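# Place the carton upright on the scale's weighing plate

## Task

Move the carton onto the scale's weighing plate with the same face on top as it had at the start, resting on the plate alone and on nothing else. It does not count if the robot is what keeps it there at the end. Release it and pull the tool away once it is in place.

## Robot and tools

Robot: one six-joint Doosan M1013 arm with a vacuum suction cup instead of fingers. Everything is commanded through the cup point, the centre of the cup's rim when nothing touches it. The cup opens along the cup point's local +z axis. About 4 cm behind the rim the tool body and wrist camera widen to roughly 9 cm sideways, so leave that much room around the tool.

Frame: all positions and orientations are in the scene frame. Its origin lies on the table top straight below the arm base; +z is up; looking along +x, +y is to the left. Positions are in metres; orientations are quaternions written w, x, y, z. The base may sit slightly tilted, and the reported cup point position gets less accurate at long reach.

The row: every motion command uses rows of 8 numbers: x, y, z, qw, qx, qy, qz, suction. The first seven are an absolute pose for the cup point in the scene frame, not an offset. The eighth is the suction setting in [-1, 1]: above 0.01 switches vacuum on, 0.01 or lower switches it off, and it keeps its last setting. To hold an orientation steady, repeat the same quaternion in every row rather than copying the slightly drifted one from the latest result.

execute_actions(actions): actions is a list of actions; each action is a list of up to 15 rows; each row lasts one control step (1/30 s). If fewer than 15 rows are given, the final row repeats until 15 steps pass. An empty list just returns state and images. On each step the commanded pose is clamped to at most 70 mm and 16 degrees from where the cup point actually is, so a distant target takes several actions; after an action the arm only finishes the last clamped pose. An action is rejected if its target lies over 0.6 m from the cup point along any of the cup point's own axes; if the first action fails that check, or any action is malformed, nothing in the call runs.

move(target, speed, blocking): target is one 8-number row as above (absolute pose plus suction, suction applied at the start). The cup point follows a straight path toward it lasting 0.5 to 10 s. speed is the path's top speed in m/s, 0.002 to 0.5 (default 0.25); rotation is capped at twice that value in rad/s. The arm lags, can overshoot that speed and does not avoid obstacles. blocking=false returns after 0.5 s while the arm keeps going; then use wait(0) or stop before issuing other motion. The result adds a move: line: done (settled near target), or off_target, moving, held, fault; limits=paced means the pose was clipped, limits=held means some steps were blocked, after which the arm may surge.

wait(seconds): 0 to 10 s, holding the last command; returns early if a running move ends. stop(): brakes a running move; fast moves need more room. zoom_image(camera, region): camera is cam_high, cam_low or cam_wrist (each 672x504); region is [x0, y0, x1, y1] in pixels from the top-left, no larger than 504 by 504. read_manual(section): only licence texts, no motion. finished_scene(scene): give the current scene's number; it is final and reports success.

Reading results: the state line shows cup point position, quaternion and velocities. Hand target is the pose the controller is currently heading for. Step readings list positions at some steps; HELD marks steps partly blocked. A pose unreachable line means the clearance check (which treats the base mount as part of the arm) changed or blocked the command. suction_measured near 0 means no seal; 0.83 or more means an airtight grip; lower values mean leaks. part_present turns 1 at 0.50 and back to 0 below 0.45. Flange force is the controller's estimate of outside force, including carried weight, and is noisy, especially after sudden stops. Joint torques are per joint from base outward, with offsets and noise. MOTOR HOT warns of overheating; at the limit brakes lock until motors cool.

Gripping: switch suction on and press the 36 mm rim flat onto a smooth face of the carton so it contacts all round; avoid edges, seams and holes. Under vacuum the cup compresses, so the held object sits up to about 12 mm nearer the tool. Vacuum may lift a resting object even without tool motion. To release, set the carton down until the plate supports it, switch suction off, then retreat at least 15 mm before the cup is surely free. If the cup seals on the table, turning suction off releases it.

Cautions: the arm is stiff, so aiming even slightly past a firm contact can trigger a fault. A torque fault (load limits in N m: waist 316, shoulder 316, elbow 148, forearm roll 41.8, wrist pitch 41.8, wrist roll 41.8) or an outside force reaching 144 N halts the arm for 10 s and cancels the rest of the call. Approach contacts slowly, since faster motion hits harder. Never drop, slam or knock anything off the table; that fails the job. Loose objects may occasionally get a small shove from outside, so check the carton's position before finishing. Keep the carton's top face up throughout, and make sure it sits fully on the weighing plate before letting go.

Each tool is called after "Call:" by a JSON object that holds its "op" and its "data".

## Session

Call:
{"op": "execute_actions", "data": {"actions": []}}

Scene clock: 0.00 s.
end_effector_position=(+0.6445, +0.0179, +0.3764) suction_measured=0.00 part_present=0 end_effector_quat_wxyz=(+0.007, -0.013, +1.000, +0.002) end_effector_velocity=(-0.000, -0.000, -0.001) end_effector_angular_velocity=(-0.000, +0.001, -0.001)
Joint positions: [-0.053  0.168  1.62   0.001  1.354 -0.051]
Joint velocities: [-0.     0.     0.001 -0.    -0.     0.001]
Joint torques (N m, as the joint torque sensors report them, + toward a larger angle): no reading
Flange force (N, the push that the arm receives, along the end effector's own x y z axes): no reading
Hand target: +0.644, +0.018, +0.376; +0.007, -0.013, +1.000, +0.002

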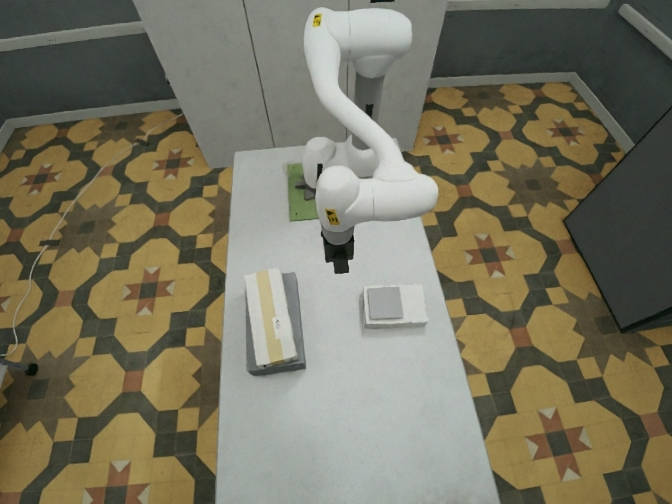

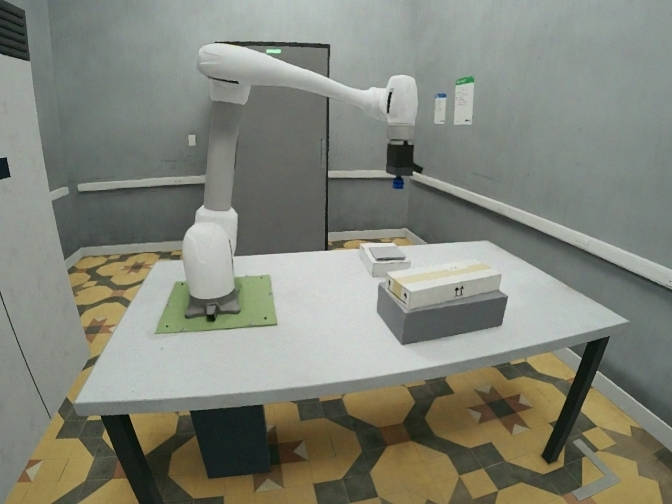

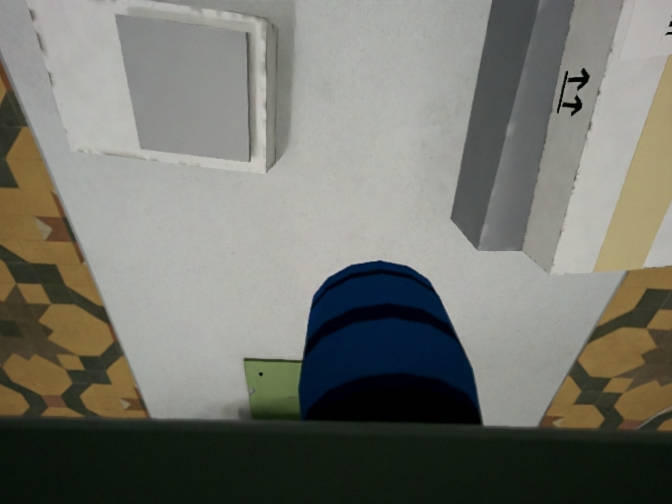

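Call:
{"op": "zoom_image", "data": {"camera": "cam_high", "region": [220, 230, 460, 410]}}

Call:
{"op": "zoom_image", "data": {"camera": "cam_low", "region": [340, 210, 540, 360]}}

Region (220, 230, 460, 410) of cam_high's 672x504 image, scaled by 2.100, with more detail than that image has; it fills the top 378 rows of this view, and the rest is white.

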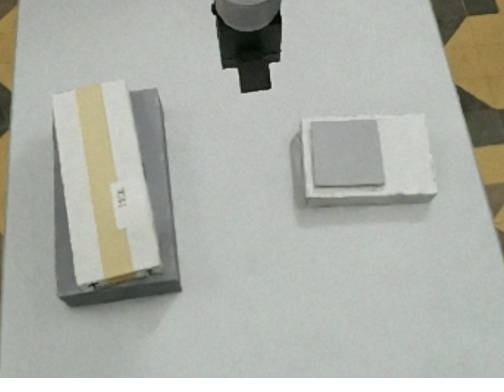

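Region (340, 210, 540, 360) of cam_low's 672x504 image, scaled by 2.520, with more detail than that image has; it fills the top 378 rows of this view, and the rest is white.

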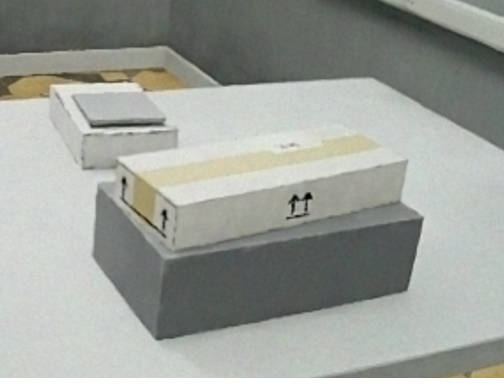

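Call:
{"op": "move", "data": {"target": [0.80,-0.23,0.19,0,0,1,0,0], "speed": 0.4}}

Call:
{"op": "zoom_image", "data": {"camera": "cam_low", "region": [340, 210, 540, 360]}}

Scene clock: 1.77 s.
end_effector_position=(+0.8001, -0.2300, +0.1900) suction_measured=0.00 part_present=0 end_effector_quat_wxyz=(+0.000, +0.000, +1.000, -0.000) end_effector_velocity=(-0.000, +0.001, -0.001) end_effector_angular_velocity=(+0.001, +0.001, +0.001)
Joint positions: [-0.346  0.554  1.431 -0.008  1.17  -0.314]
Joint velocities: [ 0.001  0.001  0.001  0.     0.    -0.   ]
Joint torques (N m, as the joint torque sensors report them, + toward a larger angle): [ -0.12 -83.19 -36.54   4.     0.13   0.28]
Flange force (N, the push that the arm receives, along the end effector's own x y z axes): [8.3 2.7 -5.0]
Hand target: +0.800, -0.230, +0.190; +0.000, +0.000, +1.000, -0.000
Off the commanded pose: 0.000 m, 0 deg.
move: done

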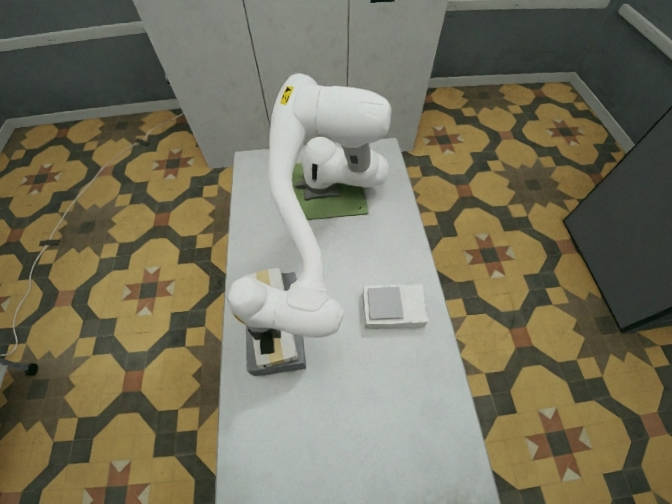

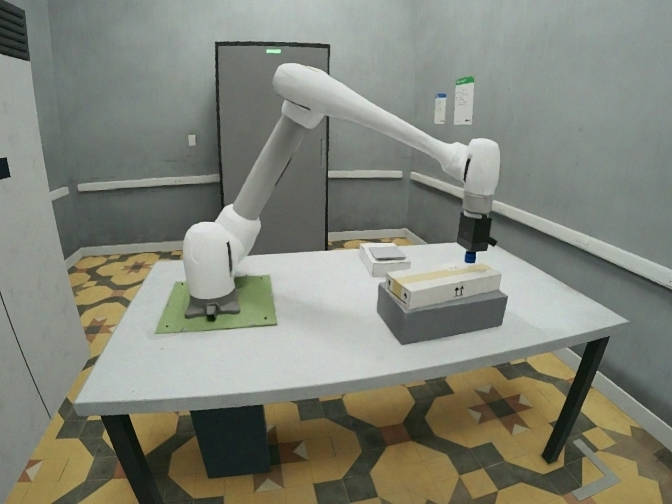

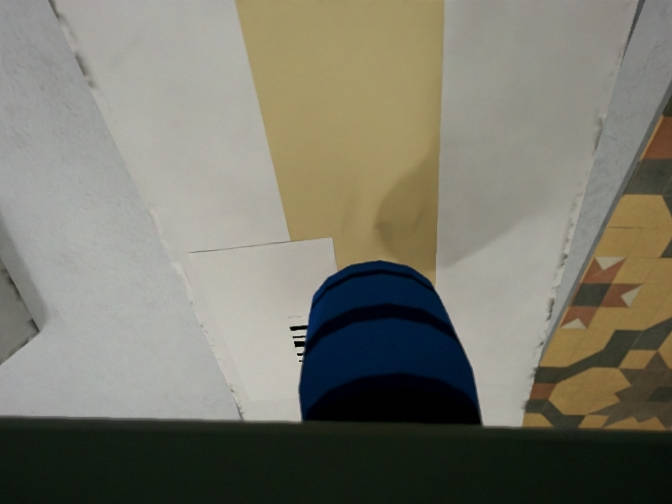

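Region (340, 210, 540, 360) of cam_low's 672x504 image, scaled by 2.520, with more detail than that image has; it fills the top 378 rows of this view, and the rest is white.

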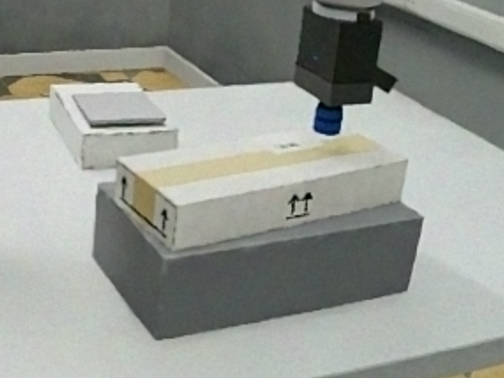

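Call:
{"op": "move", "data": {"target": [0.80,-0.227,0.158,0,0,1,0,1], "speed": 0.05}}

Call:
{"op": "zoom_image", "data": {"camera": "cam_low", "region": [340, 210, 540, 360]}}

Scene clock: 2.80 s.
end_effector_position=(+0.8000, -0.2270, +0.1579) suction_measured=0.79 part_present=1 end_effector_quat_wxyz=(-0.000, +0.000, +1.000, +0.000) end_effector_velocity=(+0.001, +0.000, +0.001) end_effector_angular_velocity=(-0.001, -0.003, +0.001)
Joint positions: [-0.343  0.574  1.46  -0.008  1.121 -0.31 ]
Joint velocities: [ 0.001 -0.    -0.002  0.    -0.     0.   ]
Joint torques (N m, as the joint torque sensors report them, + toward a larger angle): [ -2.6  -95.85 -41.15   3.22  -0.48   0.32]
Flange force (N, the push that the arm receives, along the end effector's own x y z axes): [1.4 3.7 9.7]
Hand target: +0.800, -0.227, +0.158; -0.000, +0.000, +1.000, -0.000
Off the commanded pose: 0.000 m, 0 deg.
move: done

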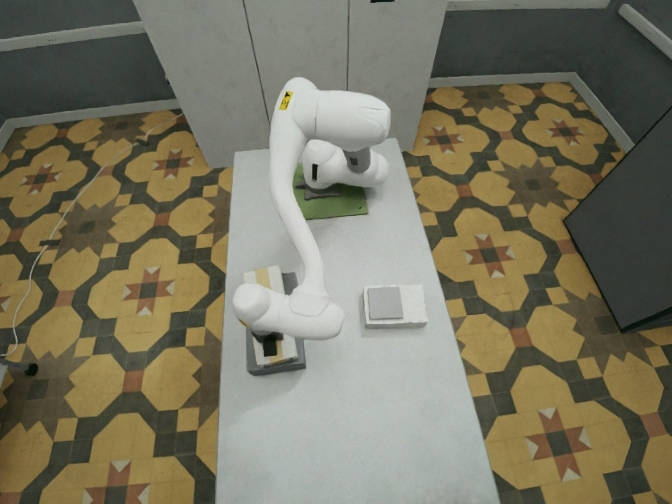

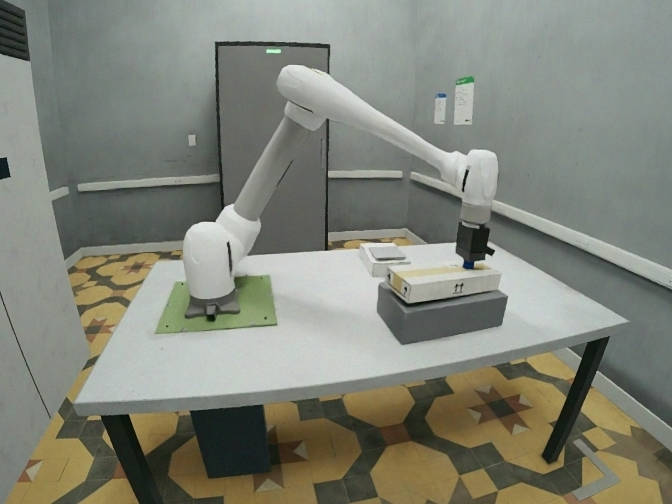

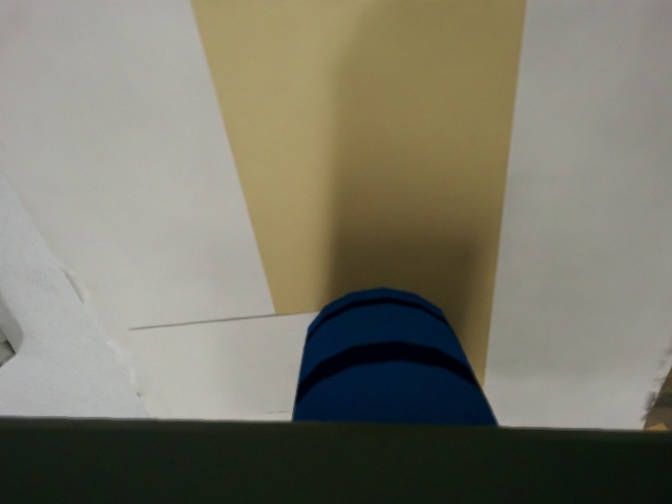

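Region (340, 210, 540, 360) of cam_low's 672x504 image, scaled by 2.520, with more detail than that image has; it fills the top 378 rows of this view, and the rest is white.

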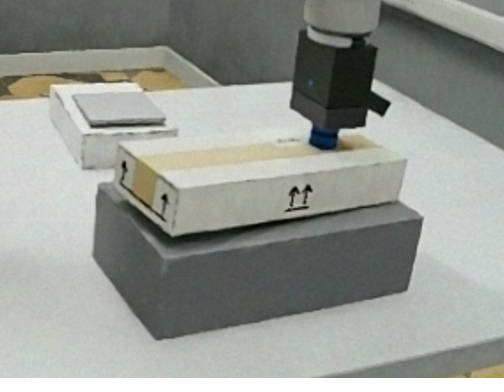

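Heavy end is far again. Lift to see how much it tilts.

Call:
{"op": "move", "data": {"target": [0.80,-0.227,0.175,0,0,1,0,1], "speed": 0.03}}

Call:
{"op": "wait", "data": {"seconds": 0.5}}

Call:
{"op": "zoom_image", "data": {"camera": "cam_low", "region": [340, 210, 540, 360]}}

Scene clock: 3.73 s.
end_effector_position=(+0.8000, -0.2270, +0.1750) suction_measured=0.90 part_present=1 end_effector_quat_wxyz=(-0.000, -0.000, +1.000, -0.000) end_effector_velocity=(+0.000, +0.000, +0.001) end_effector_angular_velocity=(+0.000, -0.001, -0.001)
Joint positions: [-0.342  0.562  1.446 -0.008  1.147 -0.311]
Joint velocities: [ 0.    -0.001 -0.     0.001  0.001  0.   ]
Joint torques (N m, as the joint torque sensors report them, + toward a larger angle): [   0.11 -100.26  -44.25    3.83    0.25   -0.09]
Flange force (N, the push that the arm receives, along the end effector's own x y z axes): [3.1 1.3 13.3]
Hand target: +0.800, -0.227, +0.175; +0.000, -0.000, +1.000, +0.000
Off the commanded pose: 0.000 m, 0 deg.
move: done

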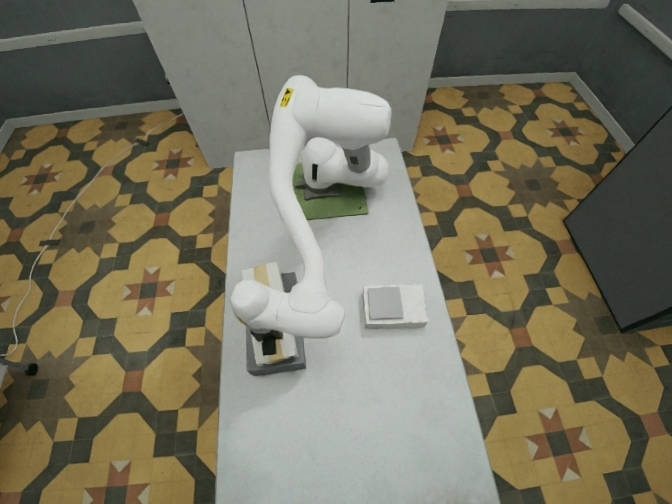

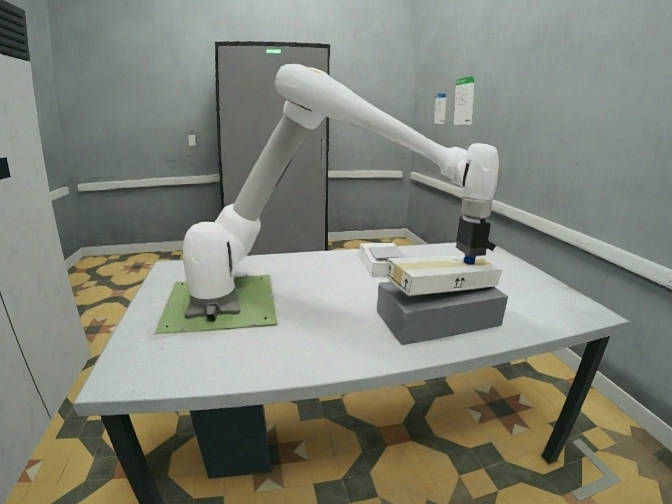

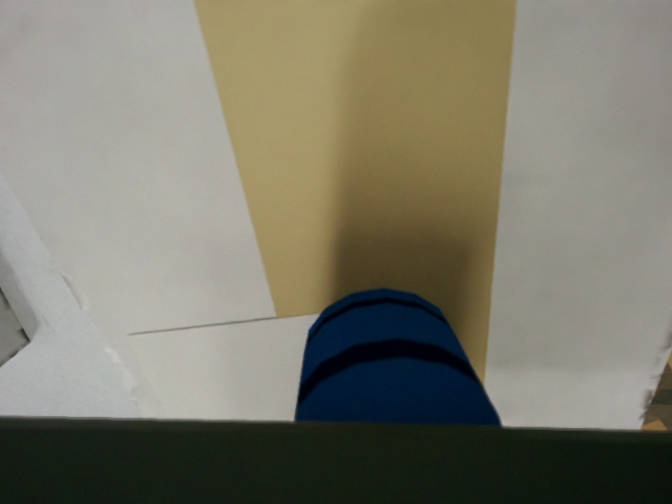

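Scene clock: 4.23 s.
end_effector_position=(+0.8000, -0.2270, +0.1750) suction_measured=0.90 part_present=1 end_effector_quat_wxyz=(+0.000, -0.000, +1.000, +0.000) end_effector_velocity=(+0.001, -0.000, -0.000) end_effector_angular_velocity=(-0.001, -0.001, +0.000)
Joint positions: [-0.342  0.562  1.446 -0.008  1.147 -0.311]
Joint velocities: [ 0.     0.001 -0.001 -0.    -0.    -0.   ]
Joint torques (N m, as the joint torque sensors report them, + toward a larger angle): [   1.64 -100.75  -44.75    3.97   -0.42    0.06]
Flange force (N, the push that the arm receives, along the end effector's own x y z axes): [3.4 -0.7 13.2]
Hand target: +0.800, -0.227, +0.175; +0.000, -0.000, +1.000, +0.000
Off the commanded pose: 0.000 m, 0 deg.
wait: 0.50 s; at rest by 0.17 s

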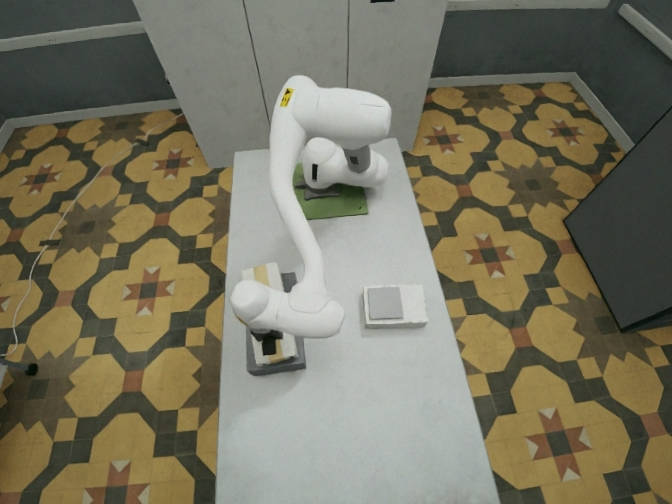

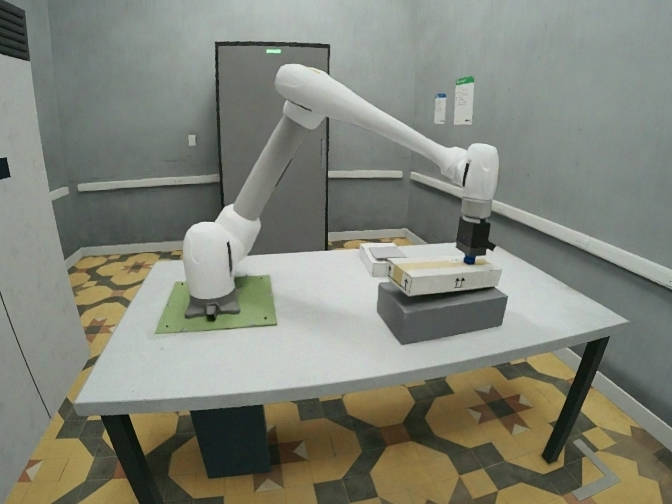

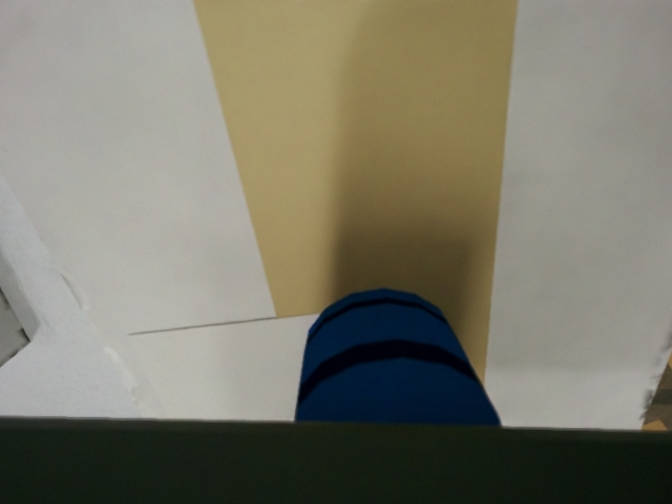

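Region (340, 210, 540, 360) of cam_low's 672x504 image, scaled by 2.520, with more detail than that image has; it fills the top 378 rows of this view, and the rest is white.

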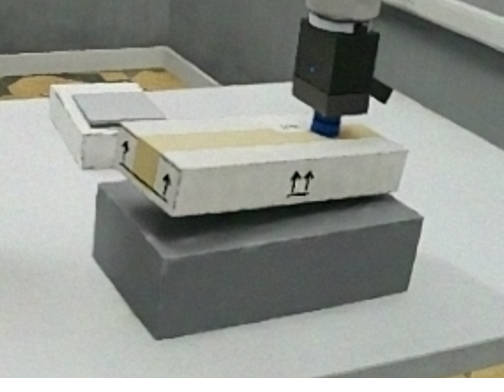

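Call:
{"op": "move", "data": {"target": [0.676,0.19,0.19,0,0.096,0.9954,0,1], "speed": 0.22}}

Call:
{"op": "move", "data": {"target": [0.676,0.19,0.14,0,0.096,0.9954,0,1], "speed": 0.1}}

Call:
{"op": "zoom_image", "data": {"camera": "cam_low", "region": [290, 200, 450, 300]}}

Call:
{"op": "zoom_image", "data": {"camera": "cam_high", "region": [220, 230, 460, 410]}}

Scene clock: 6.80 s.
end_effector_position=(+0.6757, +0.1899, +0.1902) suction_measured=0.90 part_present=1 end_effector_quat_wxyz=(-0.000, +0.096, +0.995, -0.000) end_effector_velocity=(-0.001, +0.000, -0.002) end_effector_angular_velocity=(-0.002, +0.004, +0.001)
Joint positions: [0.196 0.366 1.72  0.    1.071 0.417]
Joint velocities: [ 0.001  0.002  0.001 -0.002  0.001  0.001]
Joint torques (N m, as the joint torque sensors report them, + toward a larger angle): [ -2.52 -80.01 -43.92   4.05  -0.05   0.24]
Flange force (N, the push that the arm receives, along the end effector's own x y z axes): [4.2 0.7 15.2]
Hand target: +0.676, +0.190, +0.190; -0.000, +0.096, +0.995, -0.000
Off the commanded pose: 0.000 m, 0 deg.
move: done

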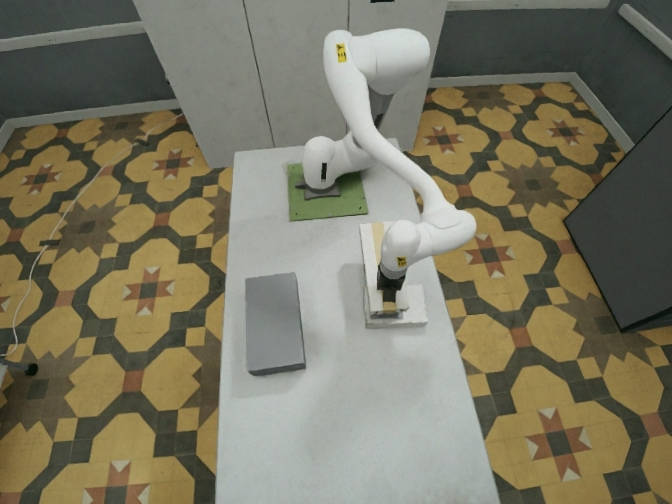

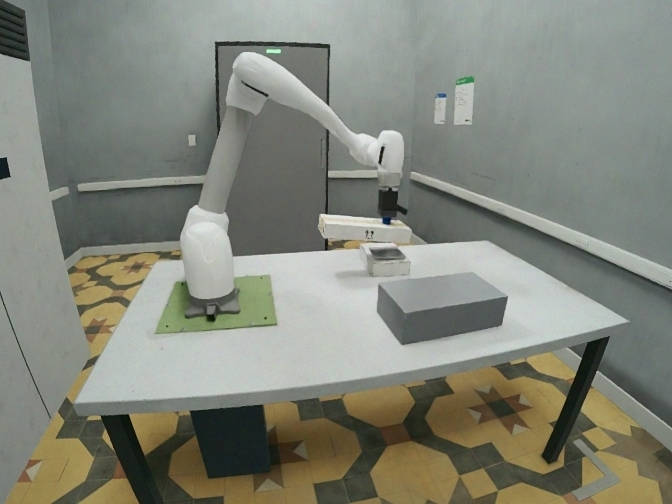

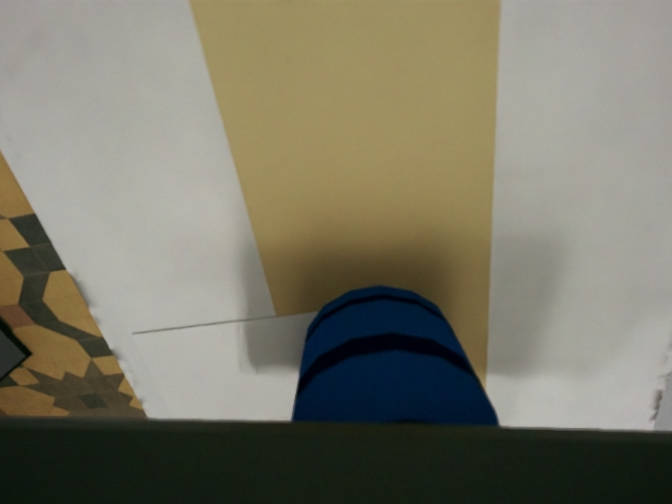

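Scene clock: 7.63 s.
end_effector_position=(+0.6760, +0.1900, +0.1400) suction_measured=0.90 part_present=1 end_effector_quat_wxyz=(+0.000, +0.096, +0.995, -0.000) end_effector_velocity=(-0.000, +0.001, -0.000) end_effector_angular_velocity=(-0.000, +0.000, +0.001)
Joint positions: [0.196 0.408 1.762 0.    0.986 0.417]
Joint velocities: [ 0.001  0.    -0.     0.    -0.     0.   ]
Joint torques (N m, as the joint torque sensors report them, + toward a larger angle): [ -0.93 -82.79 -40.87   3.31   0.01  -0.13]
Flange force (N, the push that the arm receives, along the end effector's own x y z axes): [1.4 0.4 14.9]
Hand target: +0.676, +0.190, +0.140; +0.000, +0.096, +0.995, -0.000
Off the commanded pose: 0.000 m, 0 deg.
move: done

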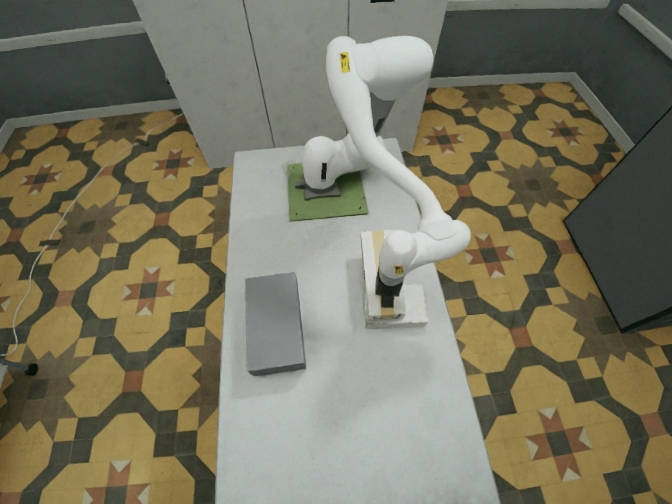

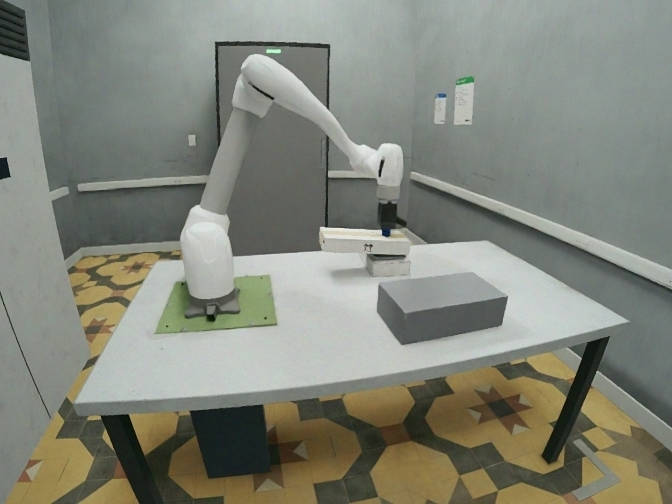

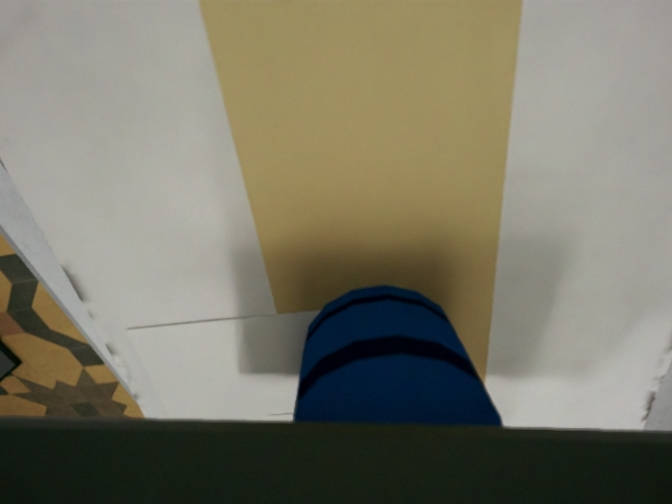

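Region (290, 200, 450, 300) of cam_low's 672x504 image, scaled by 3.150, with more detail than that image has; it fills the top 315 rows of this view, and the rest is white.

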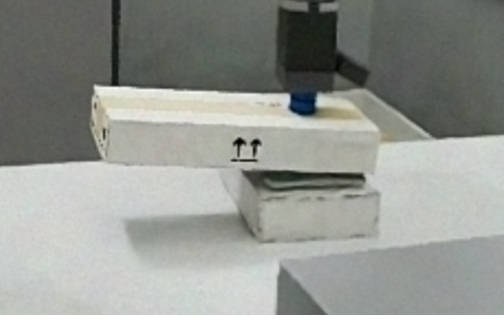

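Region (220, 230, 460, 410) of cam_high's 672x504 image, scaled by 2.100, with more detail than that image has; it fills the top 378 rows of this view, and the rest is white.

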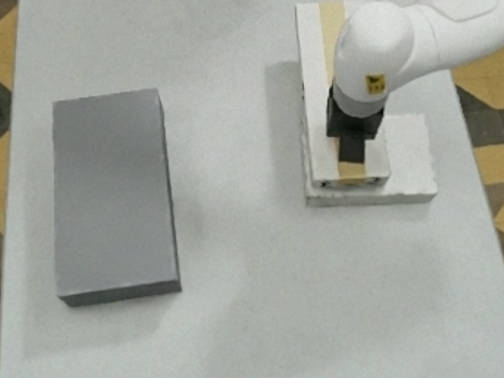

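Call:
{"op": "move", "data": {"target": [0.671,0.189,0.126,0,0.096,0.9954,0,1], "speed": 0.03}}

Call:
{"op": "zoom_image", "data": {"camera": "cam_low", "region": [290, 200, 450, 300]}}

Scene clock: 8.50 s.
end_effector_position=(+0.6710, +0.1890, +0.1260) suction_measured=0.90 part_present=1 end_effector_quat_wxyz=(+0.000, +0.096, +0.995, -0.000) end_effector_velocity=(-0.000, -0.000, -0.001) end_effector_angular_velocity=(+0.000, +0.002, -0.001)
Joint positions: [0.196 0.414 1.783 0.001 0.959 0.417]
Joint velocities: [-0.001  0.     0.001  0.001 -0.    -0.   ]
Joint torques (N m, as the joint torque sensors report them, + toward a larger angle): [ -3.12 -79.51 -39.88   3.72  -0.04  -0.18]
Flange force (N, the push that the arm receives, along the end effector's own x y z axes): [6.2 1.3 11.6]
Hand target: +0.671, +0.189, +0.126; +0.000, +0.096, +0.995, -0.000
Off the commanded pose: 0.000 m, 0 deg.
move: done

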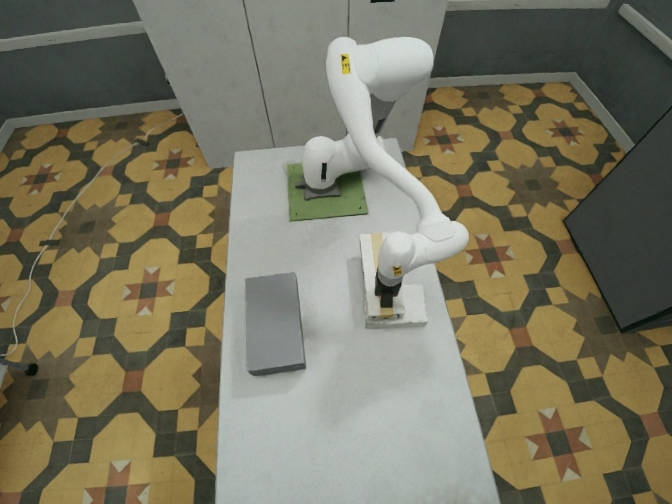

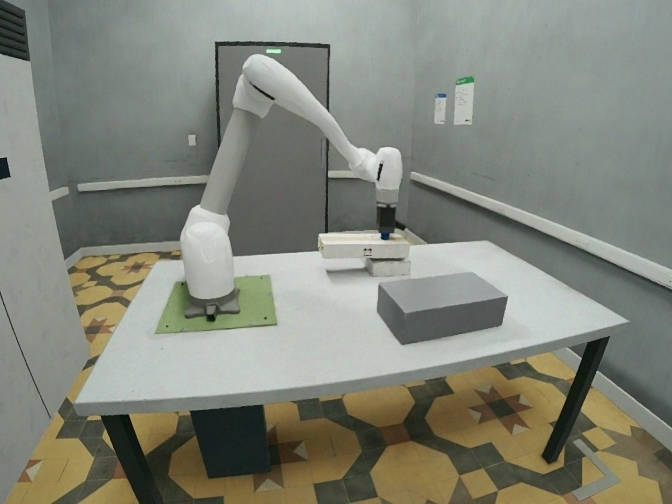

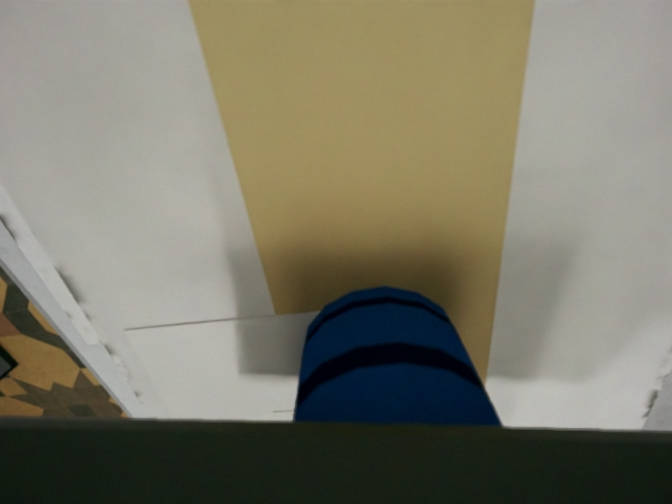

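Region (290, 200, 450, 300) of cam_low's 672x504 image, scaled by 3.150, with more detail than that image has; it fills the top 315 rows of this view, and the rest is white.

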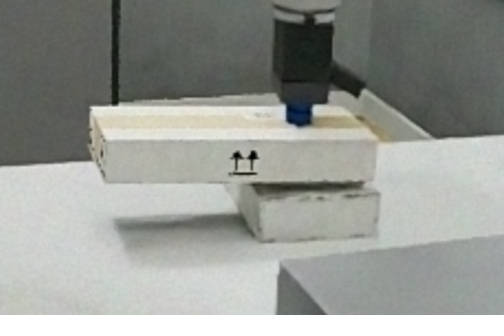

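Far end touching; about half the tilt remains.

Call:
{"op": "execute_actions", "data": {"actions": [[[0.671,0.189,0.1255,0,0.096,0.9954,0,1],[0.671,0.189,0.125,0,0.096,0.9954,0,1],[0.671,0.189,0.1245,0,0.096,0.9954,0,1],[0.671,0.189,0.124,0,0.096,0.9954,0,1],[0.671,0.189,0.1235,0,0.096,0.9954,0,1],[0.671,0.189,0.123,0,0.096,0.9954,0,1]]]}}

Scene clock: 9.13 s.
end_effector_position=(+0.6710, +0.1890, +0.1230) suction_measured=0.90 part_present=1 end_effector_quat_wxyz=(-0.000, +0.096, +0.995, +0.000) end_effector_velocity=(-0.001, -0.000, -0.001) end_effector_angular_velocity=(-0.001, +0.002, -0.000)
Joint positions: [0.196 0.417 1.786 0.001 0.954 0.417]
Joint velocities: [-0.     0.001  0.001 -0.     0.001  0.   ]
Joint torques (N m, as the joint torque sensors report them, + toward a larger angle): [ -1.77 -78.74 -39.45   3.47  -0.09   0.01]
Flange force (N, the push that the arm receives, along the end effector's own x y z axes): [5.4 -0.8 10.5]
Hand target: +0.671, +0.189, +0.123; +0.000, +0.096, +0.995, -0.000
Off the commanded pose: 0.000 m, 0 deg.
Step readings (end_effector_position):
0: (+0.6710, +0.1890, +0.1260)
1: (+0.6710, +0.1890, +0.1260)
2: (+0.6710, +0.1890, +0.1258)
4: (+0.6710, +0.1890, +0.1249)
8: (+0.6710, +0.1890, +0.1231)
15: end_effector_position above

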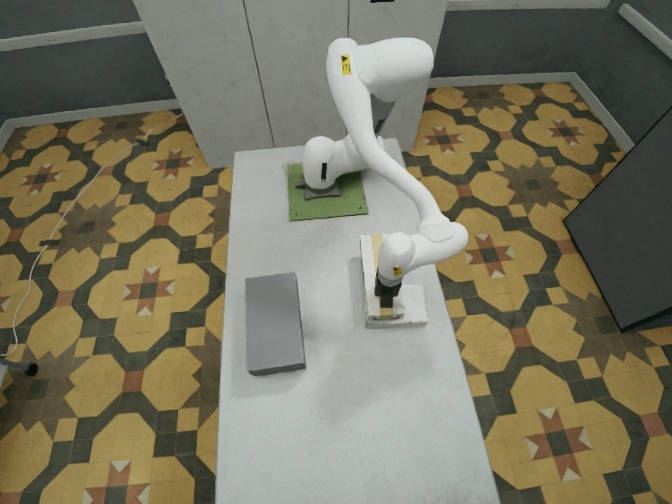

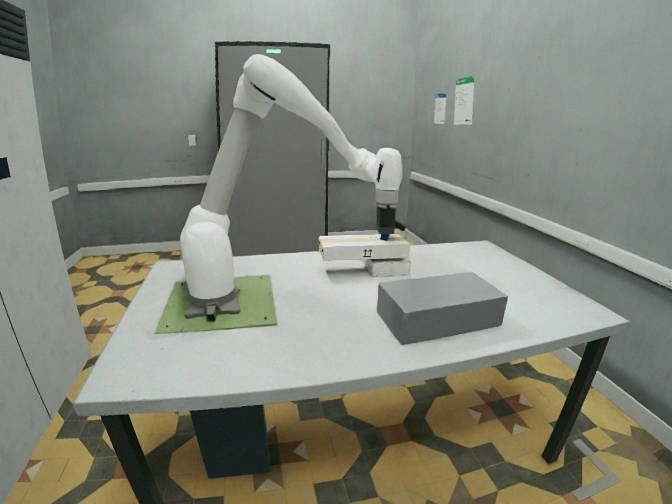

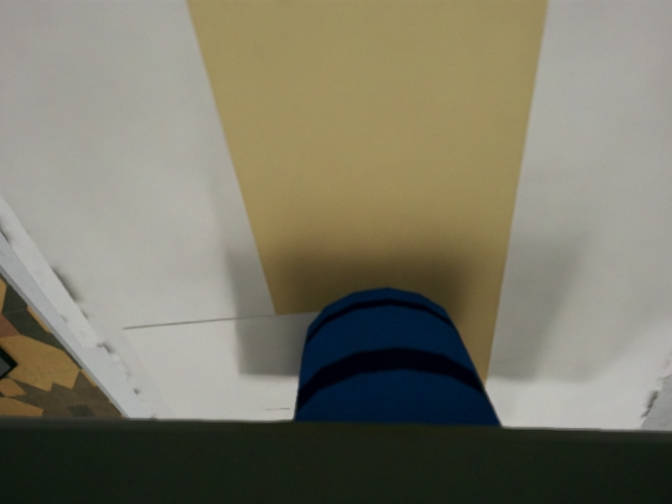

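Call:
{"op": "execute_actions", "data": {"actions": [[[0.671,0.189,0.1225,0,0.096,0.9954,0,1],[0.671,0.189,0.122,0,0.096,0.9954,0,1],[0.671,0.189,0.1216,0,0.096,0.9954,0,1],[0.671,0.189,0.1216,0,0.096,0.9954,0,1],[0.671,0.189,0.1216,0,0.096,0.9954,0,1],[0.671,0.189,0.1216,0,0.096,0.9954,0,1],[0.671,0.189,0.1216,0,0.096,0.9954,0,1],[0.671,0.189,0.1216,0,0.096,0.9954,0,0]]]}}

Call:
{"op": "move", "data": {"target": [0.671,0.189,0.30,0,0.096,0.9954,0,0], "speed": 0.3}}

Call:
{"op": "zoom_image", "data": {"camera": "cam_low", "region": [290, 200, 450, 300]}}

Scene clock: 9.83 s.
end_effector_position=(+0.6710, +0.1890, +0.1217) suction_measured=0.00 part_present=0 end_effector_quat_wxyz=(+0.000, +0.096, +0.995, +0.000) end_effector_velocity=(-0.001, +0.001, -0.001) end_effector_angular_velocity=(-0.000, +0.002, +0.002)
Joint positions: [0.196 0.418 1.787 0.001 0.952 0.417]
Joint velocities: [ 0.002  0.001  0.002  0.    -0.001 -0.   ]
Joint torques (N m, as the joint torque sensors report them, + toward a larger angle): [ -0.77 -43.57 -22.99   3.55  -3.49  -0.25]
Flange force (N, the push that the arm receives, along the end effector's own x y z axes): [15.6 -6.6 -41.1]
Hand target: +0.671, +0.189, +0.122; +0.000, +0.096, +0.995, -0.000
Off the commanded pose: 0.000 m, 0 deg.
Step readings (end_effector_position):
0: (+0.6710, +0.1890, +0.1230)
1: (+0.6710, +0.1890, +0.1230)
2: (+0.6710, +0.1890, +0.1228)
4: (+0.6710, +0.1890, +0.1220)
8: (+0.6710, +0.1890, +0.1218)
15: end_effector_position above

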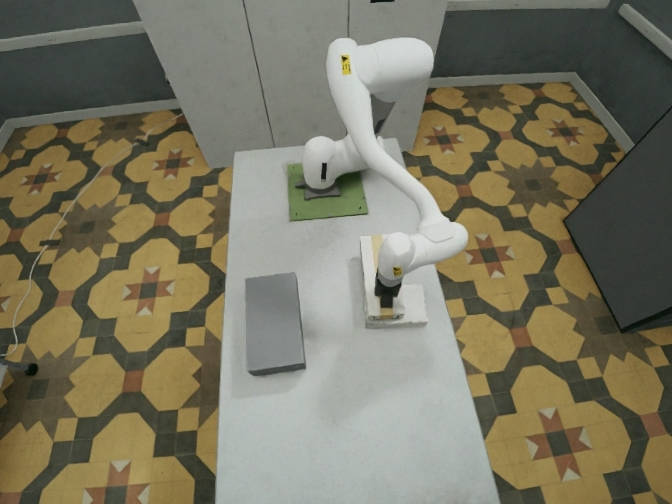

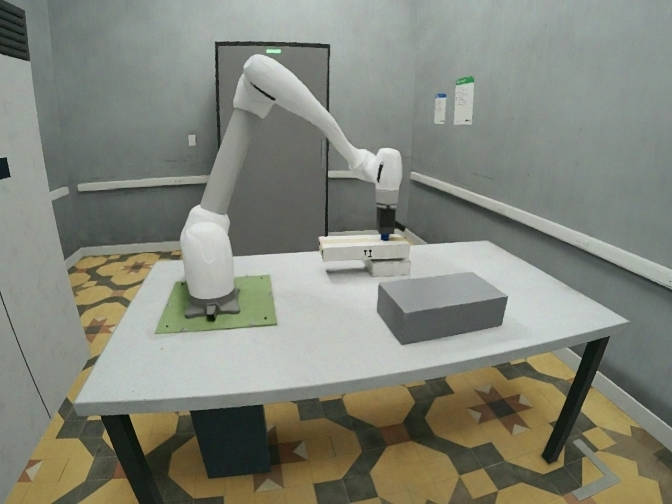

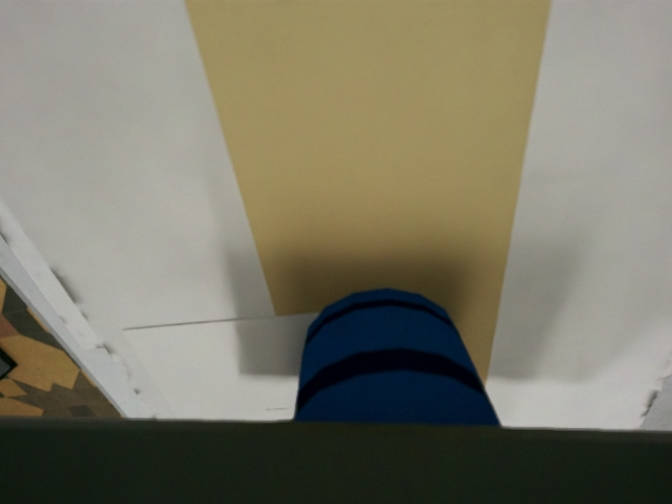

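Scene clock: 10.83 s.
end_effector_position=(+0.6710, +0.1892, +0.3001) suction_measured=0.00 part_present=0 end_effector_quat_wxyz=(+0.000, +0.096, +0.995, +0.000) end_effector_velocity=(+0.001, +0.000, +0.001) end_effector_angular_velocity=(-0.000, -0.001, +0.001)
Joint positions: [0.196 0.288 1.612 0.001 1.256 0.416]
Joint velocities: [ 0.     0.    -0.002 -0.     0.001 -0.001]
Joint torques (N m, as the joint torque sensors report them, + toward a larger angle): [  0.98 -64.56 -36.42   3.68   0.23   0.1 ]
Flange force (N, the push that the arm receives, along the end effector's own x y z axes): [-2.7 -1.2 -2.5]
Hand target: +0.671, +0.189, +0.300; -0.000, +0.096, +0.995, +0.000
Off the commanded pose: 0.000 m, 0 deg.
move: done

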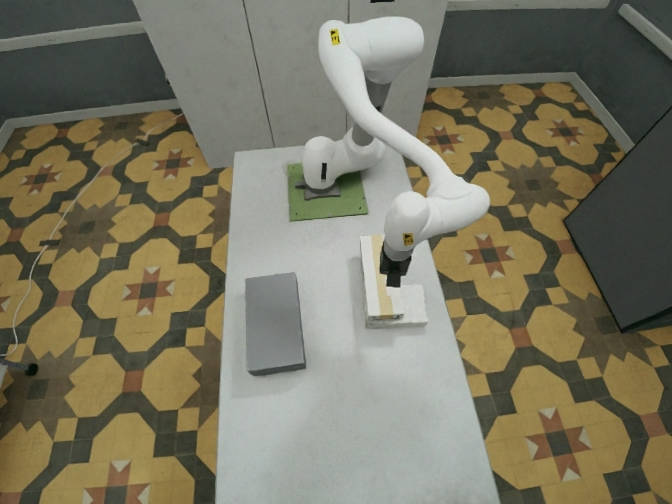

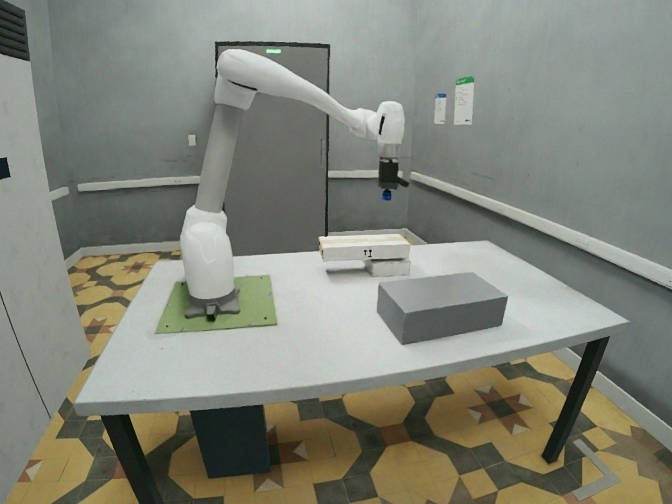

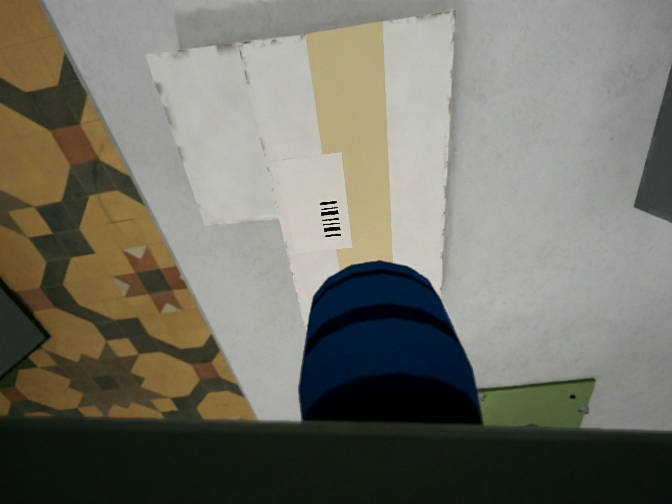

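Region (290, 200, 450, 300) of cam_low's 672x504 image, scaled by 3.150, with more detail than that image has; it fills the top 315 rows of this view, and the rest is white.

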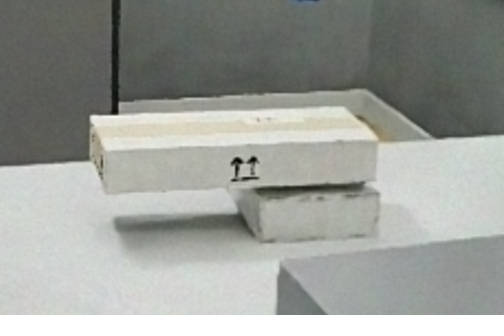

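Call:
{"op": "finished_scene", "data": {"scene": 2}}

The scene is finished: the task was done.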